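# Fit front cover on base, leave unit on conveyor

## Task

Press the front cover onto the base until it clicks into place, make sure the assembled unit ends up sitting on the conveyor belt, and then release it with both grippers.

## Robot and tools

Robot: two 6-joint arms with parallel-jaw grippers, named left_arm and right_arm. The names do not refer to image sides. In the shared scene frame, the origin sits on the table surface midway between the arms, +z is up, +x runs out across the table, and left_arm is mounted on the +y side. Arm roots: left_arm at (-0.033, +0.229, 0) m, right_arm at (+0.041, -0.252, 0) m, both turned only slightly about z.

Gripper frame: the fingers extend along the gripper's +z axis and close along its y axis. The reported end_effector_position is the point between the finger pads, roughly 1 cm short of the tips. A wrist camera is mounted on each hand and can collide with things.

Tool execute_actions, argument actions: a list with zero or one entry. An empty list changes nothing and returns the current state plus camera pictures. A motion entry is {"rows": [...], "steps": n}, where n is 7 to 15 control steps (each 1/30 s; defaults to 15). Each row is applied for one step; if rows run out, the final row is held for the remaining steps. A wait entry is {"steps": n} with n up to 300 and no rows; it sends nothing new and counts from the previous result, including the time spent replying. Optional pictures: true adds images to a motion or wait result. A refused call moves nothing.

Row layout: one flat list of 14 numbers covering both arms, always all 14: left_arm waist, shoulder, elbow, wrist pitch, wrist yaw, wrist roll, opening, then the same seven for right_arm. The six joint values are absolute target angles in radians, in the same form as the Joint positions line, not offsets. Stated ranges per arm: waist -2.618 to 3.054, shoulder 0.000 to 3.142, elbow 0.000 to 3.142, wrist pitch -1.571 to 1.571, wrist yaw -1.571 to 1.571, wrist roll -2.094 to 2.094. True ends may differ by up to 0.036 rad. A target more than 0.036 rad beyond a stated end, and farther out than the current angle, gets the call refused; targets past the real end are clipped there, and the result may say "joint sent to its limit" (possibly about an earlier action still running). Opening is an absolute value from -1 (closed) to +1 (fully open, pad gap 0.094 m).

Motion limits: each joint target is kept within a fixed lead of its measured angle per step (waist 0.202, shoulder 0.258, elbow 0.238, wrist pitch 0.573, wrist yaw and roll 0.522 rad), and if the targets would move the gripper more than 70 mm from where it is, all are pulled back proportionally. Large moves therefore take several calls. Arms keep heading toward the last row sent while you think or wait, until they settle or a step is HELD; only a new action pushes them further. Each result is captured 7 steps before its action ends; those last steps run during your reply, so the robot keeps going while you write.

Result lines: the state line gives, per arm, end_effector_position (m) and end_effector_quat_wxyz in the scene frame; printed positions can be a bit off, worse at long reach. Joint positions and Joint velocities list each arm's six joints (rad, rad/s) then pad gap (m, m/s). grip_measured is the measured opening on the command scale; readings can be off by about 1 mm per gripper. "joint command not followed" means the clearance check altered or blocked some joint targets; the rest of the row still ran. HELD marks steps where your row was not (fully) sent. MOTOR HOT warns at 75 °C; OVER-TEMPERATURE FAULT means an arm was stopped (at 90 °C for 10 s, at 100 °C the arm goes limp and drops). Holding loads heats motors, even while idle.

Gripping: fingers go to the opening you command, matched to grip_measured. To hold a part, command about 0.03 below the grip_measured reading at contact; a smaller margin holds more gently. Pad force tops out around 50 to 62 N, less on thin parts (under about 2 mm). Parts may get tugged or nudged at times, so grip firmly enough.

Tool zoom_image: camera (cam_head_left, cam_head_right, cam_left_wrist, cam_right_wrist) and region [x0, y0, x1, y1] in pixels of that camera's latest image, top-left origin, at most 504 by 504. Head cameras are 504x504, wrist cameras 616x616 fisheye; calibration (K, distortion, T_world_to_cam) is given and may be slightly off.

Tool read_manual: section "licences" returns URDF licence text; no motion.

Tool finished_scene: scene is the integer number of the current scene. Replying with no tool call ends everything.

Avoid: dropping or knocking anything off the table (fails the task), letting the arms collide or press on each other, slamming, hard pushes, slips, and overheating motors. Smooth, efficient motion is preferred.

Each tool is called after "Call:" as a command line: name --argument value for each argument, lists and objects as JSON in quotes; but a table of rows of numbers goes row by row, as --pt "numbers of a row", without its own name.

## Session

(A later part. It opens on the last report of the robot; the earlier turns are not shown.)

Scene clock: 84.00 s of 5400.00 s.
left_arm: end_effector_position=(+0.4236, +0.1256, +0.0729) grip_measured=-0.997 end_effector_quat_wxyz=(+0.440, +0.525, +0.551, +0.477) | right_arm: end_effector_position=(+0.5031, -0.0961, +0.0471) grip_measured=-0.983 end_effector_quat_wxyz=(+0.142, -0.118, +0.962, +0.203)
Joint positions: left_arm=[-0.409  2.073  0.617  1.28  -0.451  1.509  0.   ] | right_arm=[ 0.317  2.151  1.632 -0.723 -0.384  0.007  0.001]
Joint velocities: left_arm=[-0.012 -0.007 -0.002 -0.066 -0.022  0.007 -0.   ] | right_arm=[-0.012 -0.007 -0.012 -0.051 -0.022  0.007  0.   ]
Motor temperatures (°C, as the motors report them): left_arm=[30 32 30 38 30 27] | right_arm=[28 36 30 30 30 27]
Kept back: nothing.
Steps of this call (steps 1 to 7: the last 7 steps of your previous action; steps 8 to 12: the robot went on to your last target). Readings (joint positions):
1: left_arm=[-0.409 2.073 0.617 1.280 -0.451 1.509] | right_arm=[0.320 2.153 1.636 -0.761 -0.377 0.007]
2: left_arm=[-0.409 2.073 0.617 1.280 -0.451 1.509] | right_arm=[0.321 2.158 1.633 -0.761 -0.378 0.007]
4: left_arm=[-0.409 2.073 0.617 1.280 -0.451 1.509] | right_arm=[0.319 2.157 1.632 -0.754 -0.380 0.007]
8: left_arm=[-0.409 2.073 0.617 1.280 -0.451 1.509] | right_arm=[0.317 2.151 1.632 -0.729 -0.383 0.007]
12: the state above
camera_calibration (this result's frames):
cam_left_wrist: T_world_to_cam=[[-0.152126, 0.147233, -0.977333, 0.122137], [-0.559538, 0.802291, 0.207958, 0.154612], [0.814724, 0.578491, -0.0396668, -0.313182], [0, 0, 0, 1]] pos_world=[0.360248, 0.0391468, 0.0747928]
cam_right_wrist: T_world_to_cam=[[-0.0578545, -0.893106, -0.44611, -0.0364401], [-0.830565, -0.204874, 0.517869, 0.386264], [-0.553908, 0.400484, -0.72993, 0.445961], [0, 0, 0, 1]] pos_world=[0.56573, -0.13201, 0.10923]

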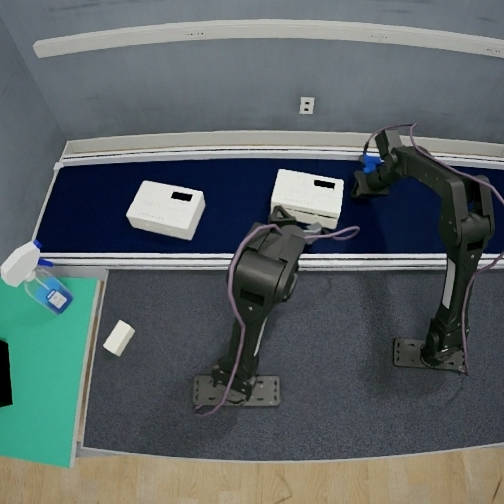

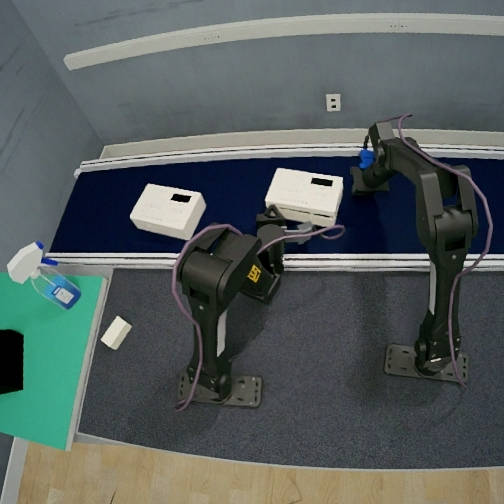

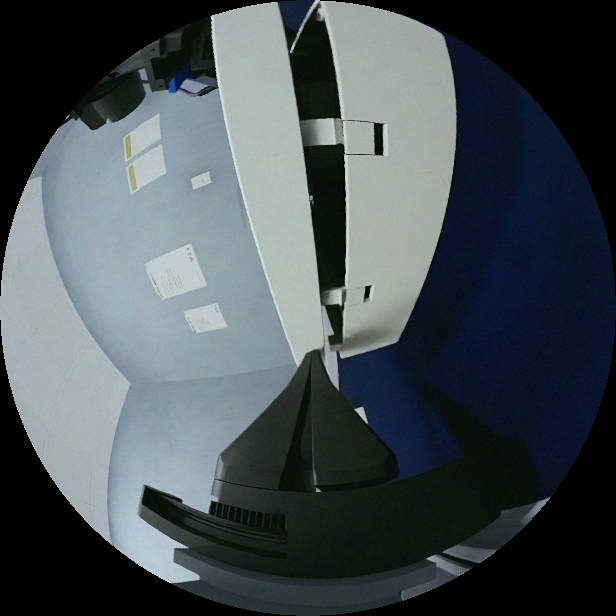

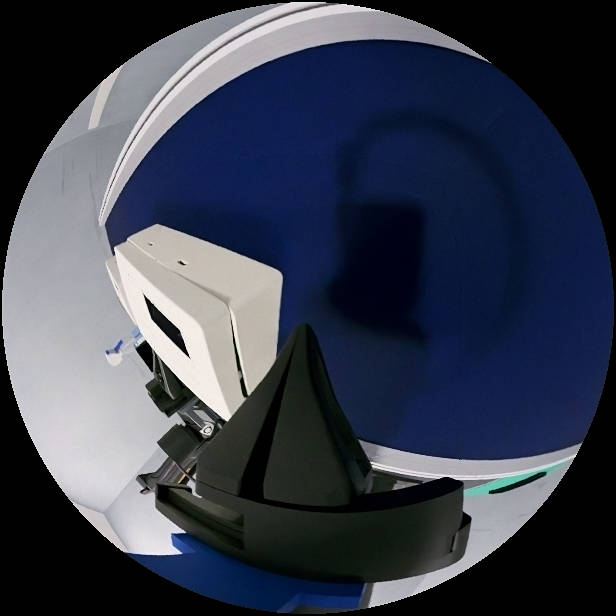

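Call:
execute_actions --actions '[{"rows":[[-0.42,2.08,0.63,1.27,-0.44,1.51,-1,0.34,2.13,1.65,-0.7,-0.4,0,-1],[-0.42,2.08,0.63,1.27,-0.44,1.51,-1,0.36,2.13,1.65,-0.7,-0.4,0,-1],[-0.42,2.08,0.63,1.27,-0.44,1.51,-1,0.38,2.13,1.65,-0.7,-0.4,0,-1],[-0.42,2.08,0.63,1.27,-0.44,1.51,-1,0.40,2.13,1.65,-0.7,-0.4,0,-1],[-0.42,2.08,0.63,1.27,-0.44,1.51,-1,0.42,2.13,1.65,-0.7,-0.4,0,-1],[-0.42,2.08,0.63,1.27,-0.44,1.51,-1,0.44,2.13,1.65,-0.7,-0.4,0,-1]],"steps":15}]'

Call:
execute_actions --actions '[{"steps":15}]' --pictures true

Scene clock: 84.90 s of 5400.00 s.
left_arm: end_effector_position=(+0.4236, +0.1256, +0.0729) grip_measured=-0.997 end_effector_quat_wxyz=(+0.440, +0.525, +0.551, +0.477) | right_arm: end_effector_position=(+0.4881, -0.0541, +0.0471) grip_measured=-0.983 end_effector_quat_wxyz=(+0.136, -0.163, +0.955, +0.206)
Joint positions: left_arm=[-0.409  2.073  0.617  1.28  -0.451  1.509  0.   ] | right_arm=[ 0.411  2.151  1.632 -0.717 -0.375  0.007  0.001]
Joint velocities: left_arm=[-0.007 -0.002  0.002 -0.051  0.007  0.007 -0.001] | right_arm=[ 0.491  0.017 -0.002 -0.007 -0.037  0.007  0.   ]
Motor temperatures (°C, as the motors report them): left_arm=[30 32 30 38 30 27] | right_arm=[28 36 30 30 30 27]
Steps of this call (steps 1 to 19: the robot went on to your last target; steps 20 to 27: the first 8 steps of this action). Readings (joint positions):
20: left_arm=[-0.409 2.073 0.617 1.280 -0.451 1.509] | right_arm=[0.318 2.151 1.632 -0.719 -0.385 0.007]
21: left_arm=[-0.409 2.073 0.617 1.280 -0.451 1.509] | right_arm=[0.321 2.151 1.632 -0.719 -0.385 0.007]
23: left_arm=[-0.409 2.073 0.617 1.280 -0.451 1.509] | right_arm=[0.339 2.151 1.632 -0.719 -0.385 0.007]
27: the state above

Scene clock: 85.40 s of 5400.00 s.
left_arm: end_effector_position=(+0.4236, +0.1256, +0.0729) grip_measured=-0.997 end_effector_quat_wxyz=(+0.440, +0.525, +0.551, +0.477) | right_arm: end_effector_position=(+0.4802, -0.0370, +0.0476) grip_measured=-0.983 end_effector_quat_wxyz=(+0.131, -0.180, +0.951, +0.212)
Joint positions: left_arm=[-0.409  2.073  0.617  1.28  -0.451  1.509  0.   ] | right_arm=[ 0.447  2.151  1.632 -0.717 -0.384  0.007  0.001]
Joint velocities: left_arm=[-0.007  0.002 -0.017  0.022  0.051 -0.051  0.001] | right_arm=[-0.002 -0.002  0.012  0.037  0.037  0.022 -0.   ]
Motor temperatures (°C, as the motors report them): left_arm=[30 32 30 38 30 27] | right_arm=[28 36 30 30 30 27]
Kept back: nothing.
Steps of this call (steps 1 to 7: the last 7 steps of your previous action; steps 8 to 15: the robot went on to your last target). Readings (joint positions):
1: left_arm=[-0.409 2.073 0.617 1.280 -0.451 1.509] | right_arm=[0.427 2.151 1.632 -0.717 -0.376 0.007]
2: left_arm=[-0.409 2.073 0.617 1.280 -0.451 1.509] | right_arm=[0.438 2.151 1.632 -0.717 -0.377 0.007]
4: left_arm=[-0.409 2.073 0.617 1.280 -0.451 1.509] | right_arm=[0.449 2.151 1.632 -0.717 -0.379 0.007]
8: left_arm=[-0.409 2.073 0.617 1.280 -0.451 1.509] | right_arm=[0.447 2.151 1.632 -0.717 -0.382 0.007]
15: the state above
camera_calibration (this result's frames):
cam_left_wrist: T_world_to_cam=[[-0.152126, 0.147233, -0.977333, 0.122137], [-0.559538, 0.802291, 0.207958, 0.154612], [0.814724, 0.578491, -0.0396668, -0.313182], [0, 0, 0, 1]] pos_world=[0.360248, 0.0391468, 0.0747928]
cam_right_wrist: T_world_to_cam=[[0.0609765, -0.89211, -0.447685, -0.0417132], [-0.799679, -0.312074, 0.512956, 0.36052], [-0.597324, 0.326726, -0.732431, 0.428155], [0, 0, 0, 1]] pos_world=[0.54659, -0.0645933, 0.109989]

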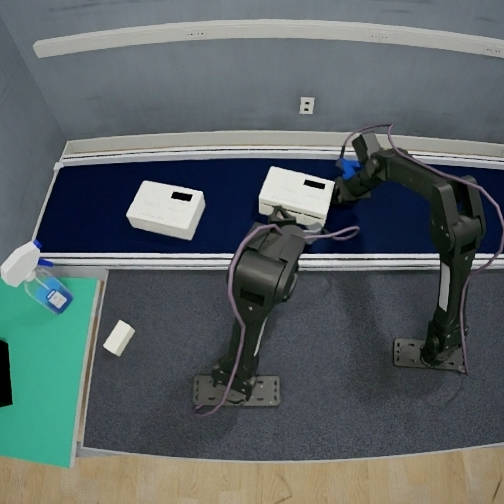

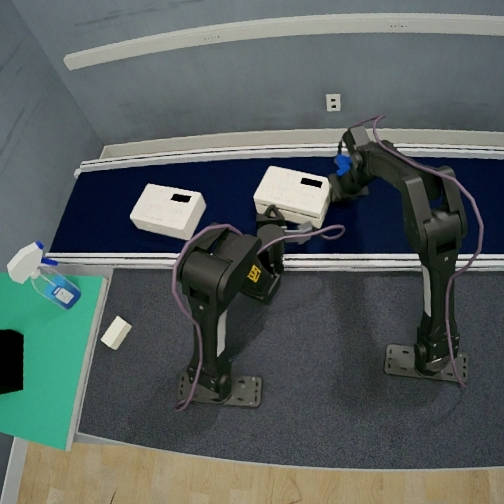

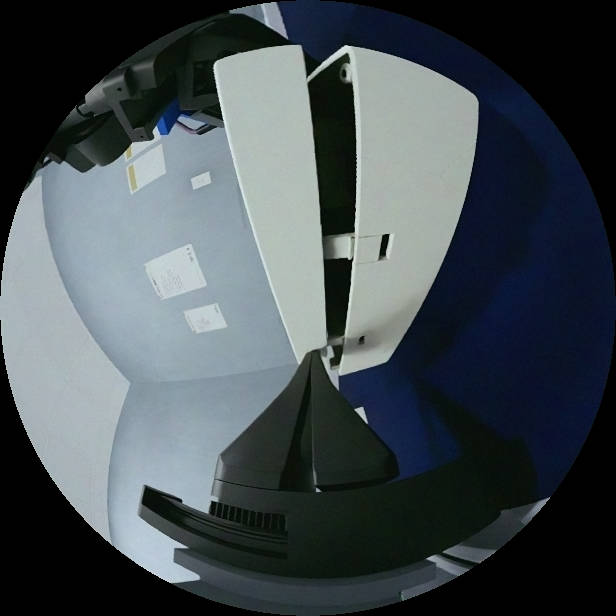

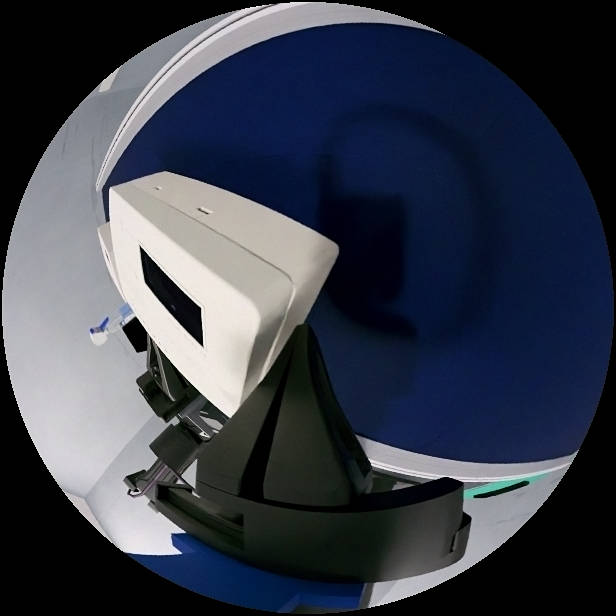

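Call:
execute_actions --actions '[{"rows":[[-0.42,1.98,0.47,1.33,-0.44,1.51,-1,0.38,2.1,1.7,-0.75,-0.3,0,-1],[-0.42,1.92,0.38,1.36,-0.44,1.51,-1,0.36,2.07,1.8,-0.8,-0.2,0,-1],[-0.42,1.92,0.38,1.36,-0.44,1.51,-1,0.36,2.05,1.9,-0.85,0,0,-1]],"steps":15}]'

Call:
execute_actions --actions '[{"rows":[[-0.42,1.92,0.38,1.36,-0.44,1.51,-1,0.5,2.05,1.9,-0.9,0,0,-1],[-0.42,1.92,0.38,1.36,-0.44,1.51,-1,0.55,2.05,1.9,-0.9,0,0,-1],[-0.42,1.92,0.38,1.36,-0.44,1.51,-1,0.6,2.05,1.9,-0.9,0,0,-1],[-0.42,1.92,0.38,1.36,-0.44,1.51,-1,0.7,2.05,1.9,-0.9,0,0,-1],[-0.42,1.92,0.38,1.36,-0.44,1.51,-1,0.8,2.05,1.9,-0.9,0,0,-1]],"steps":15}]'

Call:
execute_actions --actions '[{"rows":[[-0.42,1.92,0.38,1.36,-0.44,1.51,-1,0.8,2.11,1.9,-0.9,0,0,-1],[-0.42,1.92,0.38,1.36,-0.44,1.51,-1,0.8,2.14,1.9,-0.9,0,0,-1],[-0.42,1.92,0.38,1.36,-0.44,1.51,-1,0.8,2.17,1.9,-0.9,0,0,-1]],"steps":15}]'

Call:
execute_actions --actions '[{"rows":[[-0.42,1.92,0.38,1.36,-0.44,1.51,-1,0.8,2.22,1.9,-0.9,0,0,-1],[-0.42,1.92,0.38,1.36,-0.44,1.51,-1,0.8,2.27,1.9,-0.9,0,0,-1],[-0.42,1.92,0.38,1.36,-0.44,1.51,-1,0.8,2.33,1.9,-0.9,0,0,-1]],"steps":15}]' --pictures true

Call:
zoom_image --camera "cam_left_wrist" --region '[200,60,450,360]'

Scene clock: 87.97 s of 5400.00 s.
left_arm: end_effector_position=(+0.3715, +0.1450, +0.0730) grip_measured=-0.997 end_effector_quat_wxyz=(+0.430, +0.537, +0.553, +0.470) | right_arm: end_effector_position=(+0.5426, -0.0968, +0.1151) grip_measured=-0.983 end_effector_quat_wxyz=(+0.229, -0.134, +0.959, +0.104)
Joint positions: left_arm=[-0.41   1.938  0.388  1.34  -0.443  1.509  0.   ] | right_arm=[ 0.377  2.119  1.835 -0.801 -0.152  0.007  0.001]
Joint velocities: left_arm=[-0.007  0.012 -0.007  0.051 -0.037 -0.022 -0.001] | right_arm=[-0.252 -0.364  0.696 -0.095  1.062 -0.007  0.001]
Motor temperatures (°C, as the motors report them): left_arm=[30 32 30 39 30 27] | right_arm=[28 37 30 30 30 27]
Steps of this call (steps 1 to 15: the robot went on to your last target; steps 16 to 69: nothing new was sent; steps 70 to 77: the first 8 steps of this action). Readings (joint positions):
70: left_arm=[-0.409 2.064 0.600 1.286 -0.447 1.509] | right_arm=[0.443 2.150 1.639 -0.724 -0.377 0.007]
71: left_arm=[-0.409 2.032 0.547 1.298 -0.443 1.509] | right_arm=[0.437 2.150 1.657 -0.743 -0.357 0.007]
73: left_arm=[-0.410 1.960 0.431 1.322 -0.443 1.509] | right_arm=[0.418 2.150 1.717 -0.779 -0.290 0.007]
77: the state above

Scene clock: 88.47 s of 5400.00 s.
left_arm: end_effector_position=(+0.3722, +0.1447, +0.0771) grip_measured=-0.997 end_effector_quat_wxyz=(+0.437, +0.532, +0.551, +0.472) | right_arm: end_effector_position=(+0.4997, +0.0021, +0.1605) grip_measured=-0.983 end_effector_quat_wxyz=(+0.264, -0.237, +0.932, +0.069)
Joint positions: left_arm=[-0.41   1.938  0.388  1.358 -0.443  1.509  0.   ] | right_arm=[ 0.634  2.054  1.892 -0.855 -0.     0.007  0.001]
Joint velocities: left_arm=[-0.022 -0.012  0.007  0.037  0.066 -0.037 -0.   ] | right_arm=[ 1.389  0.002  0.017 -0.081  0.081 -0.007 -0.001]
Motor temperatures (°C, as the motors report them): left_arm=[30 32 30 39 30 27] | right_arm=[28 37 30 30 30 27]
Steps of this call (steps 1 to 7: the last 7 steps of your previous action; steps 8 to 15: the first 8 steps of this action). Readings (joint positions):
8: left_arm=[-0.410 1.938 0.388 1.356 -0.443 1.509] | right_arm=[0.365 2.051 1.892 -0.815 -0.023 0.007]
9: left_arm=[-0.410 1.938 0.388 1.357 -0.443 1.509] | right_arm=[0.383 2.052 1.892 -0.829 -0.011 0.007]
11: left_arm=[-0.410 1.938 0.388 1.357 -0.443 1.509] | right_arm=[0.449 2.053 1.892 -0.845 -0.002 0.007]
15: the state above

Scene clock: 88.97 s of 5400.00 s.
left_arm: end_effector_position=(+0.3723, +0.1447, +0.0772) grip_measured=-0.997 end_effector_quat_wxyz=(+0.437, +0.532, +0.551, +0.472) | right_arm: end_effector_position=(+0.4488, +0.0702, +0.0936) grip_measured=-0.983 end_effector_quat_wxyz=(+0.185, -0.317, +0.928, +0.070)
Joint positions: left_arm=[-0.41   1.938  0.388  1.359 -0.443  1.509  0.   ] | right_arm=[ 0.794  2.183  1.895 -0.885 -0.01   0.007  0.001]
Joint velocities: left_arm=[-0.002  0.012  0.002  0.037 -0.037  0.066  0.001] | right_arm=[-0.046  0.339 -0.007 -0.051  0.022  0.007  0.   ]
Motor temperatures (°C, as the motors report them): left_arm=[30 32 30 39 30 27] | right_arm=[28 37 30 30 30 27]
Steps of this call (steps 1 to 7: the last 7 steps of your previous action; steps 8 to 15: the first 8 steps of this action). Readings (joint positions):
8: left_arm=[-0.410 1.938 0.388 1.359 -0.443 1.509] | right_arm=[0.853 2.059 1.892 -0.879 -0.020 0.007]
9: left_arm=[-0.410 1.938 0.388 1.359 -0.443 1.509] | right_arm=[0.844 2.067 1.892 -0.879 -0.020 0.007]
11: left_arm=[-0.410 1.938 0.388 1.359 -0.443 1.509] | right_arm=[0.822 2.103 1.895 -0.879 -0.018 0.007]
15: the state above

Scene clock: 89.47 s of 5400.00 s.
left_arm: end_effector_position=(+0.3723, +0.1447, +0.0772) grip_measured=-0.997 end_effector_quat_wxyz=(+0.437, +0.532, +0.551, +0.472) | right_arm: end_effector_position=(+0.4543, +0.0745, +0.0858) grip_measured=-0.983 end_effector_quat_wxyz=(+0.183, -0.317, +0.928, +0.068)
Joint positions: left_arm=[-0.41   1.938  0.388  1.359 -0.443  1.509  0.   ] | right_arm=[ 0.794  2.221  1.928 -0.884 -0.009  0.007  0.001]
Joint velocities: left_arm=[-0.007 -0.017  0.002 -0.022  0.051 -0.037  0.   ] | right_arm=[-0.002  0.115 -0.017  0.022  0.022 -0.022  0.   ]
Motor temperatures (°C, as the motors report them): left_arm=[30 33 30 39 30 27] | right_arm=[28 37 30 30 30 27]
Steps of this call (steps 1 to 7: the last 7 steps of your previous action; steps 8 to 15: the first 8 steps of this action). Readings (joint positions):
8: left_arm=[-0.410 1.938 0.388 1.359 -0.443 1.509] | right_arm=[0.794 2.188 1.895 -0.890 -0.009 0.007]
9: left_arm=[-0.410 1.938 0.388 1.359 -0.443 1.509] | right_arm=[0.794 2.195 1.895 -0.890 -0.009 0.007]
11: left_arm=[-0.410 1.938 0.388 1.359 -0.443 1.509] | right_arm=[0.794 2.210 1.915 -0.894 -0.009 0.007]
15: the state above
camera_calibration (this result's frames):
cam_left_wrist: T_world_to_cam=[[-0.164989, 0.153172, -0.974329, 0.119385], [-0.548841, 0.80653, 0.219732, 0.104152], [0.819483, 0.571005, -0.0490017, -0.282159], [0, 0, 0, 1]] pos_world=[0.308085, 0.0588267, 0.0796081]
cam_right_wrist: T_world_to_cam=[[0.320774, -0.936191, -0.143704, -0.064354], [-0.83241, -0.351035, 0.428799, 0.380021], [-0.451883, -0.0179267, -0.891897, 0.377528], [0, 0, 0, 1]] pos_world=[0.507575, 0.079921, 0.164515]

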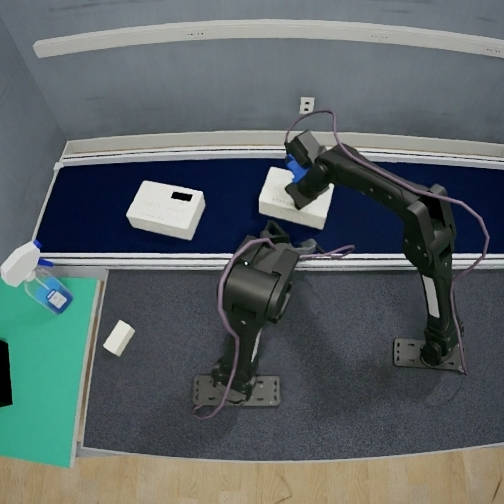

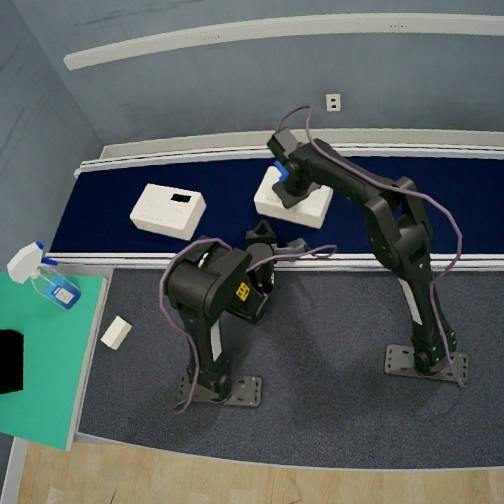

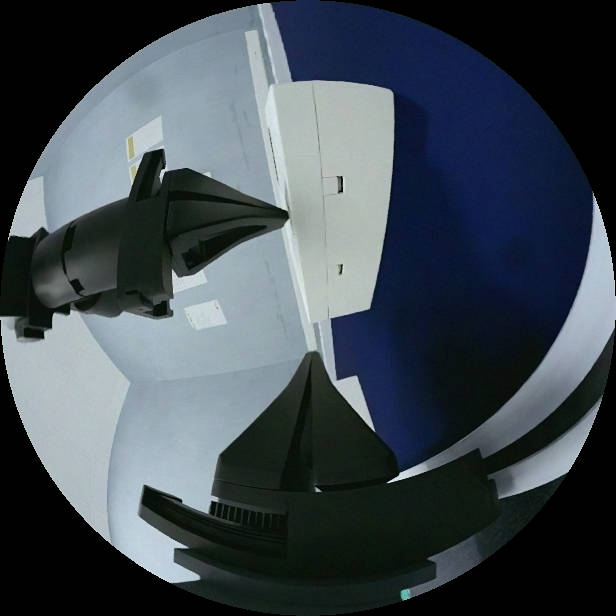

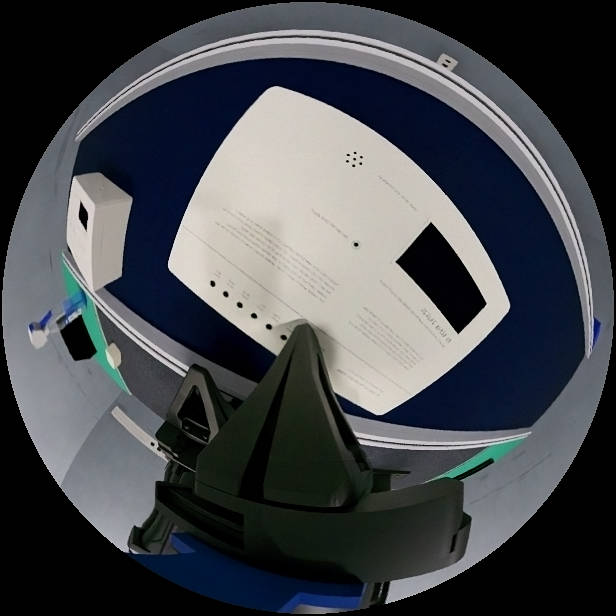

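Region (200, 60, 450, 360) of cam_left_wrist's 616x616 image, scaled by 1.680, with more detail than that image has.

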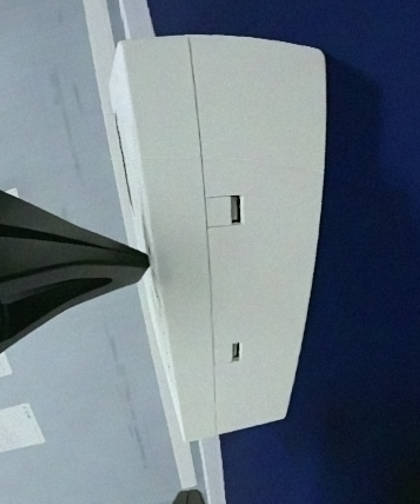

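The near side has snapped in. The far edge gets the same press next, at about (0.52, 0.05).

Call:
execute_actions --actions '[{"rows":[[-0.42,1.92,0.38,1.36,-0.44,1.51,-1,0.8,2.15,1.93,-0.85,0,0,-1],[-0.42,1.92,0.38,1.36,-0.44,1.51,-1,0.8,2.15,1.95,-0.8,0,0,-1],[-0.42,1.92,0.38,1.36,-0.44,1.51,-1,0.78,2.15,1.97,-0.78,0,0,-1],[-0.42,1.92,0.38,1.36,-0.44,1.51,-1,0.75,2.15,1.99,-0.75,0,0,-1],[-0.42,1.92,0.38,1.36,-0.44,1.51,-1,0.71,2.17,2.0,-0.75,0,0,-1]],"steps":15}]'

Call:
execute_actions --actions '[{"rows":[[-0.42,1.92,0.38,1.36,-0.44,1.51,-1,0.71,2.22,2.0,-0.75,0,0,-1],[-0.42,1.92,0.38,1.36,-0.44,1.51,-1,0.71,2.25,2.0,-0.75,0,0,-1],[-0.42,1.92,0.38,1.36,-0.44,1.51,-1,0.71,2.28,2.0,-0.75,0,0,-1]],"steps":15}]'

Call:
execute_actions --actions '[{"rows":[[-0.42,1.92,0.38,1.36,-0.44,1.51,-1,0.71,2.33,2.0,-0.75,0,0,-1],[-0.42,1.92,0.38,1.36,-0.44,1.51,-1,0.71,2.39,2.0,-0.75,0,0,-1]],"steps":15}]' --pictures true

Call:
execute_actions --actions '[{"rows":[[-0.42,1.92,0.38,1.36,-0.44,1.51,-1,0.71,2.15,2.0,-0.75,0,0,-1]],"steps":15}]'

Call:
execute_actions --actions '[{"rows":[[-0.42,1.92,0.38,1.36,-0.44,1.51,-1,0.33,2.15,1.9,-0.75,-0.4,0,-1]],"steps":15}]'

Call:
execute_actions --actions '[{"steps":15}]' --pictures true

Scene clock: 90.37 s of 5400.00 s.
left_arm: end_effector_position=(+0.3723, +0.1447, +0.0772) grip_measured=-0.997 end_effector_quat_wxyz=(+0.437, +0.532, +0.551, +0.472) | right_arm: end_effector_position=(+0.4958, +0.0707, +0.1258) grip_measured=-0.983 end_effector_quat_wxyz=(+0.259, -0.288, +0.918, +0.088)
Joint positions: left_arm=[-0.41   1.938  0.388  1.359 -0.443  1.509  0.   ] | right_arm=[ 0.742  2.198  1.977 -0.796 -0.011  0.007  0.001]
Joint velocities: left_arm=[-0.007 -0.007 -0.002 -0.007 -0.037 -0.007 -0.001] | right_arm=[-0.481  0.017  0.154  0.359  0.007  0.051 -0.001]
Motor temperatures (°C, as the motors report them): left_arm=[30 33 30 39 30 27] | right_arm=[28 37 30 30 30 27]
Steps of this call (steps 1 to 7: the last 7 steps of your previous action; steps 8 to 15: the robot went on to your last target; steps 16 to 19: nothing new was sent; steps 20 to 27: the first 8 steps of this action). Readings (joint positions):
20: left_arm=[-0.410 1.938 0.388 1.359 -0.443 1.509] | right_arm=[0.794 2.211 1.929 -0.880 -0.009 0.007]
21: left_arm=[-0.410 1.938 0.388 1.359 -0.443 1.509] | right_arm=[0.794 2.207 1.928 -0.879 -0.009 0.007]
23: left_arm=[-0.410 1.938 0.388 1.359 -0.443 1.509] | right_arm=[0.791 2.199 1.937 -0.857 -0.009 0.007]
27: the state above

Scene clock: 90.87 s of 5400.00 s.
left_arm: end_effector_position=(+0.3723, +0.1447, +0.0772) grip_measured=-0.997 end_effector_quat_wxyz=(+0.437, +0.532, +0.551, +0.472) | right_arm: end_effector_position=(+0.5169, +0.0575, +0.0912) grip_measured=-0.983 end_effector_quat_wxyz=(+0.248, -0.270, +0.927, +0.075)
Joint positions: left_arm=[-0.41   1.938  0.388  1.359 -0.443  1.509  0.   ] | right_arm=[ 0.705  2.28   1.989 -0.757 -0.002  0.007  0.001]
Joint velocities: left_arm=[-0.002 -0.012  0.007 -0.037 -0.022 -0.037  0.001] | right_arm=[-0.012 -0.061  0.056  0.037 -0.051 -0.037 -0.001]
Motor temperatures (°C, as the motors report them): left_arm=[30 33 30 39 30 27] | right_arm=[28 37 30 30 30 27]
Steps of this call (steps 1 to 7: the last 7 steps of your previous action; steps 8 to 15: the first 8 steps of this action). Readings (joint positions):
8: left_arm=[-0.410 1.938 0.388 1.359 -0.443 1.509] | right_arm=[0.697 2.200 1.981 -0.771 -0.002 0.007]
9: left_arm=[-0.410 1.938 0.388 1.359 -0.443 1.509] | right_arm=[0.699 2.205 1.982 -0.769 -0.002 0.007]
11: left_arm=[-0.410 1.938 0.388 1.359 -0.443 1.509] | right_arm=[0.703 2.228 1.988 -0.761 -0.002 0.007]
15: the state above

Scene clock: 91.37 s of 5400.00 s.
left_arm: end_effector_position=(+0.3723, +0.1447, +0.0772) grip_measured=-0.997 end_effector_quat_wxyz=(+0.437, +0.532, +0.551, +0.472) | right_arm: end_effector_position=(+0.5242, +0.0622, +0.0885) grip_measured=-0.983 end_effector_quat_wxyz=(+0.256, -0.270, +0.925, +0.078)
Joint positions: left_arm=[-0.41   1.938  0.388  1.359 -0.443  1.509  0.   ] | right_arm=[ 0.705  2.305  2.013 -0.738 -0.002  0.007  0.001]
Joint velocities: left_arm=[ 0.012  0.007 -0.007 -0.037  0.051 -0.037 -0.001] | right_arm=[ 0.002  0.002  0.007  0.007  0.022 -0.037 -0.001]
Motor temperatures (°C, as the motors report them): left_arm=[30 33 30 39 30 27] | right_arm=[28 37 30 30 30 27]
Steps of this call (steps 1 to 7: the last 7 steps of your previous action; steps 8 to 15: the first 8 steps of this action). Readings (joint positions):
8: left_arm=[-0.410 1.938 0.388 1.359 -0.443 1.509] | right_arm=[0.705 2.286 1.993 -0.750 -0.002 0.007]
9: left_arm=[-0.410 1.938 0.388 1.359 -0.443 1.509] | right_arm=[0.705 2.292 1.996 -0.749 -0.002 0.007]
11: left_arm=[-0.410 1.938 0.388 1.359 -0.443 1.509] | right_arm=[0.705 2.301 2.008 -0.744 -0.002 0.007]
15: the state above
camera_calibration (this result's frames):
cam_left_wrist: T_world_to_cam=[[-0.164989, 0.153172, -0.974329, 0.119385], [-0.548841, 0.80653, 0.219732, 0.104152], [0.819483, 0.571005, -0.0490017, -0.282159], [0, 0, 0, 1]] pos_world=[0.308085, 0.0588267, 0.0796081]
cam_right_wrist: T_world_to_cam=[[0.253719, -0.949527, -0.184458, -0.0583721], [-0.907306, -0.299724, 0.294893, 0.480654], [-0.335295, 0.0925394, -0.937557, 0.347321], [0, 0, 0, 1]] pos_world=[0.567365, 0.0564968, 0.173125]

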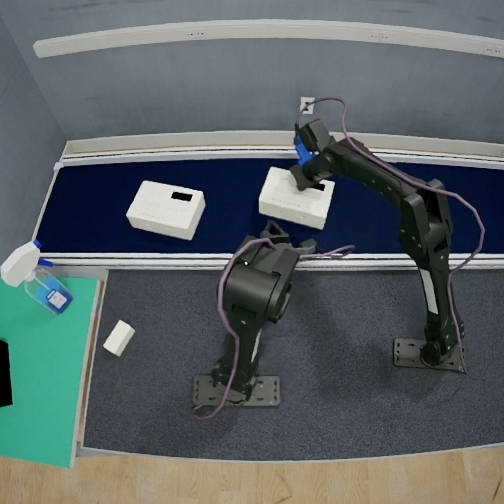

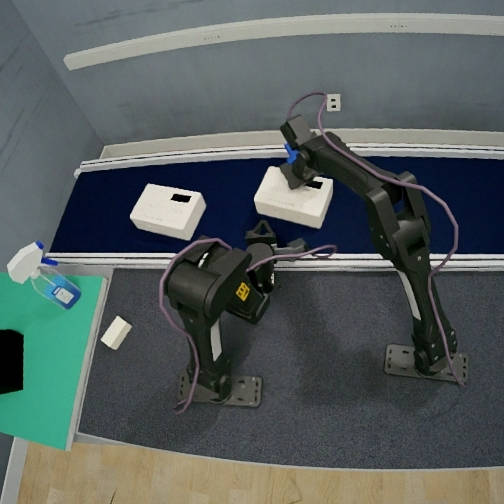

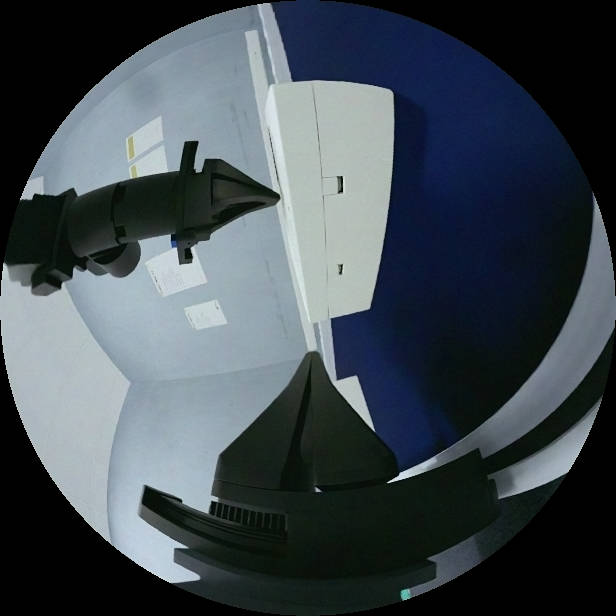

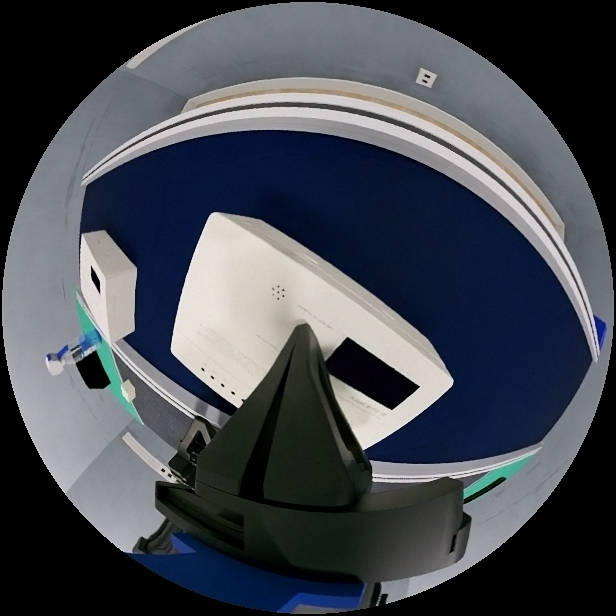

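Scene clock: 91.87 s of 5400.00 s.
left_arm: end_effector_position=(+0.3723, +0.1447, +0.0772) grip_measured=-0.997 end_effector_quat_wxyz=(+0.437, +0.532, +0.551, +0.472) | right_arm: end_effector_position=(+0.5165, +0.0572, +0.1534) grip_measured=-0.983 end_effector_quat_wxyz=(+0.300, -0.266, +0.912, +0.091)
Joint positions: left_arm=[-0.41   1.938  0.388  1.359 -0.443  1.509  0.   ] | right_arm=[ 0.705  2.165  1.987 -0.755 -0.002  0.007  0.001]
Joint velocities: left_arm=[ 0.002 -0.002 -0.007 -0.022 -0.007  0.022 -0.001] | right_arm=[-0.022 -0.291 -0.007  0.007 -0.051  0.007 -0.   ]
Motor temperatures (°C, as the motors report them): left_arm=[30 33 30 39 30 27] | right_arm=[28 37 30 31 30 27]
Steps of this call (steps 1 to 7: the last 7 steps of your previous action; steps 8 to 15: the first 8 steps of this action). Readings (joint positions):
8: left_arm=[-0.410 1.938 0.388 1.359 -0.443 1.509] | right_arm=[0.705 2.290 2.008 -0.736 -0.002 0.007]
9: left_arm=[-0.410 1.938 0.388 1.359 -0.443 1.509] | right_arm=[0.705 2.272 1.995 -0.744 -0.002 0.007]
11: left_arm=[-0.410 1.938 0.388 1.359 -0.443 1.509] | right_arm=[0.705 2.232 1.987 -0.760 -0.002 0.007]
15: the state above

Scene clock: 92.37 s of 5400.00 s.
left_arm: end_effector_position=(+0.3723, +0.1447, +0.0772) grip_measured=-0.997 end_effector_quat_wxyz=(+0.437, +0.532, +0.551, +0.472) | right_arm: end_effector_position=(+0.5586, -0.0622, +0.1274) grip_measured=-0.983 end_effector_quat_wxyz=(+0.253, -0.158, +0.936, +0.184)
Joint positions: left_arm=[-0.41   1.938  0.388  1.359 -0.443  1.509  0.   ] | right_arm=[ 0.38   2.168  1.901 -0.74  -0.315  0.006  0.001]
Joint velocities: left_arm=[-0.002  0.002  0.002 -0.007  0.007 -0.007 -0.   ] | right_arm=[-1.443  0.056 -0.071  0.022 -0.33  -0.037 -0.001]
Motor temperatures (°C, as the motors report them): left_arm=[30 33 30 39 30 27] | right_arm=[28 37 30 31 30 27]
Steps of this call (steps 1 to 7: the last 7 steps of your previous action; steps 8 to 15: the first 8 steps of this action). Readings (joint positions):
8: left_arm=[-0.410 1.938 0.388 1.359 -0.443 1.509] | right_arm=[0.688 2.154 1.973 -0.742 -0.064 0.006]
9: left_arm=[-0.410 1.938 0.388 1.359 -0.443 1.509] | right_arm=[0.663 2.150 1.955 -0.737 -0.141 0.006]
11: left_arm=[-0.410 1.938 0.388 1.359 -0.443 1.509] | right_arm=[0.583 2.153 1.926 -0.738 -0.230 0.006]
15: the state above

Scene clock: 92.87 s of 5400.00 s.
left_arm: end_effector_position=(+0.3723, +0.1447, +0.0772) grip_measured=-0.997 end_effector_quat_wxyz=(+0.437, +0.532, +0.551, +0.472) | right_arm: end_effector_position=(+0.5596, -0.0705, +0.1297) grip_measured=-0.983 end_effector_quat_wxyz=(+0.249, -0.150, +0.933, +0.213)
Joint positions: left_arm=[-0.41   1.938  0.388  1.359 -0.443  1.509  0.   ] | right_arm=[ 0.343  2.169  1.899 -0.742 -0.386  0.006  0.001]
Joint velocities: left_arm=[-0.017  0.007 -0.017  0.081 -0.007 -0.007  0.001] | right_arm=[-0.022 -0.007 -0.012 -0.022  0.007 -0.007 -0.   ]
Motor temperatures (°C, as the motors report them): left_arm=[30 33 30 39 30 27] | right_arm=[28 37 30 31 30 27]
Kept back: nothing.
Steps of this call (steps 1 to 7: the last 7 steps of your previous action; steps 8 to 15: the robot went on to your last target). Readings (joint positions):
1: left_arm=[-0.410 1.938 0.388 1.359 -0.443 1.509] | right_arm=[0.336 2.169 1.899 -0.740 -0.323 0.006]
2: left_arm=[-0.410 1.938 0.388 1.359 -0.443 1.509] | right_arm=[0.301 2.169 1.899 -0.740 -0.327 0.006]
4: left_arm=[-0.410 1.938 0.388 1.359 -0.443 1.509] | right_arm=[0.264 2.169 1.899 -0.740 -0.333 0.006]
8: left_arm=[-0.410 1.938 0.388 1.359 -0.443 1.509] | right_arm=[0.291 2.169 1.899 -0.742 -0.354 0.006]
15: the state above
camera_calibration (this result's frames):
cam_left_wrist: T_world_to_cam=[[-0.164989, 0.153172, -0.974329, 0.119385], [-0.548841, 0.80653, 0.219732, 0.104152], [0.819483, 0.571005, -0.0490017, -0.282159], [0, 0, 0, 1]] pos_world=[0.308085, 0.0588267, 0.0796081]
cam_right_wrist: T_world_to_cam=[[0.0723372, -0.87064, -0.486573, -0.0394831], [-0.91767, -0.249204, 0.309481, 0.468349], [-0.390702, 0.424127, -0.816987, 0.448822], [0, 0, 0, 1]] pos_world=[0.608002, -0.108019, 0.202525]

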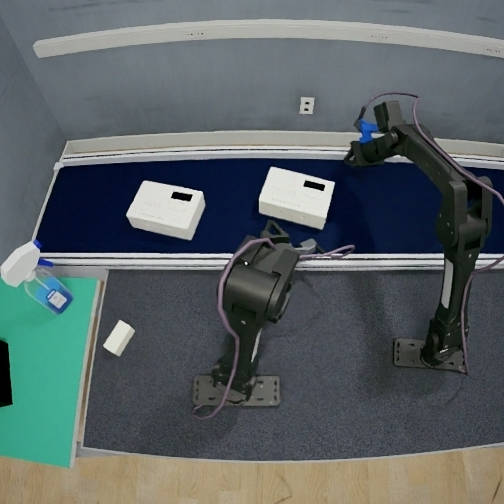

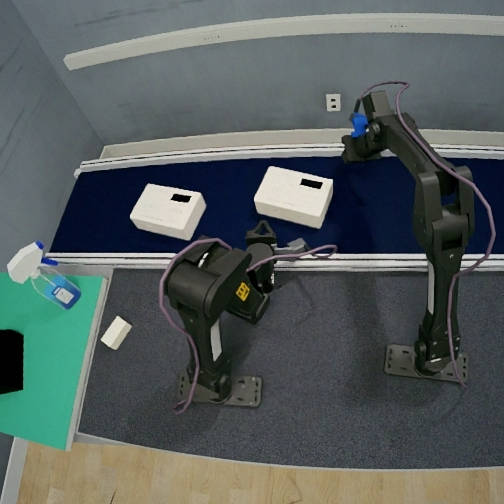

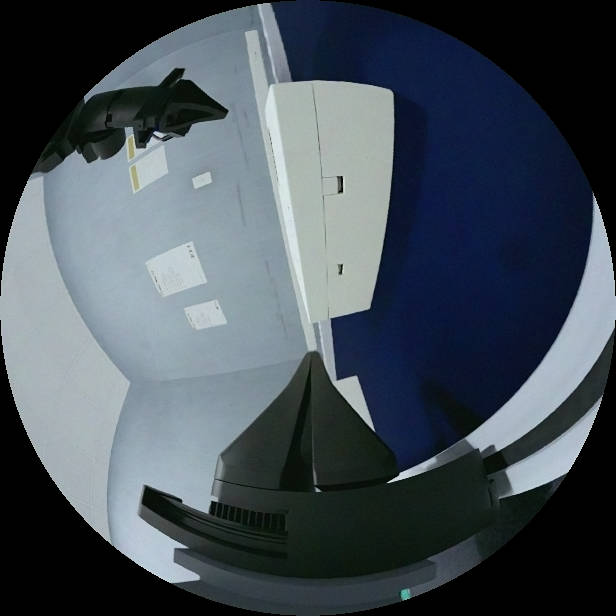

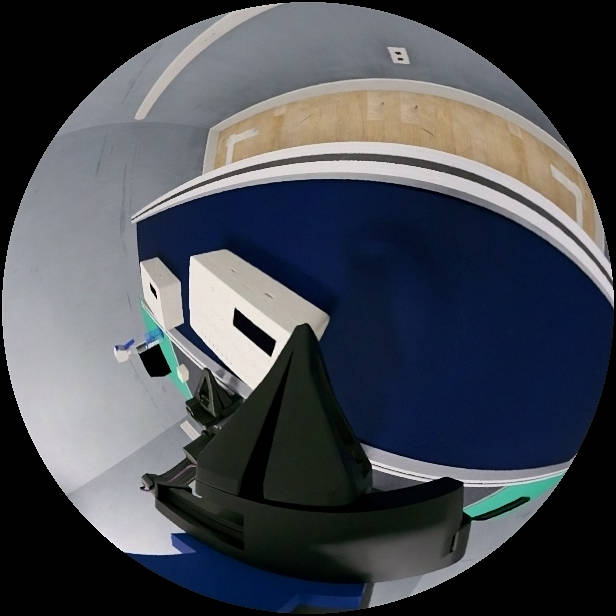

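Call:
finished_scene --scene 1

The scene is finished: the task was done.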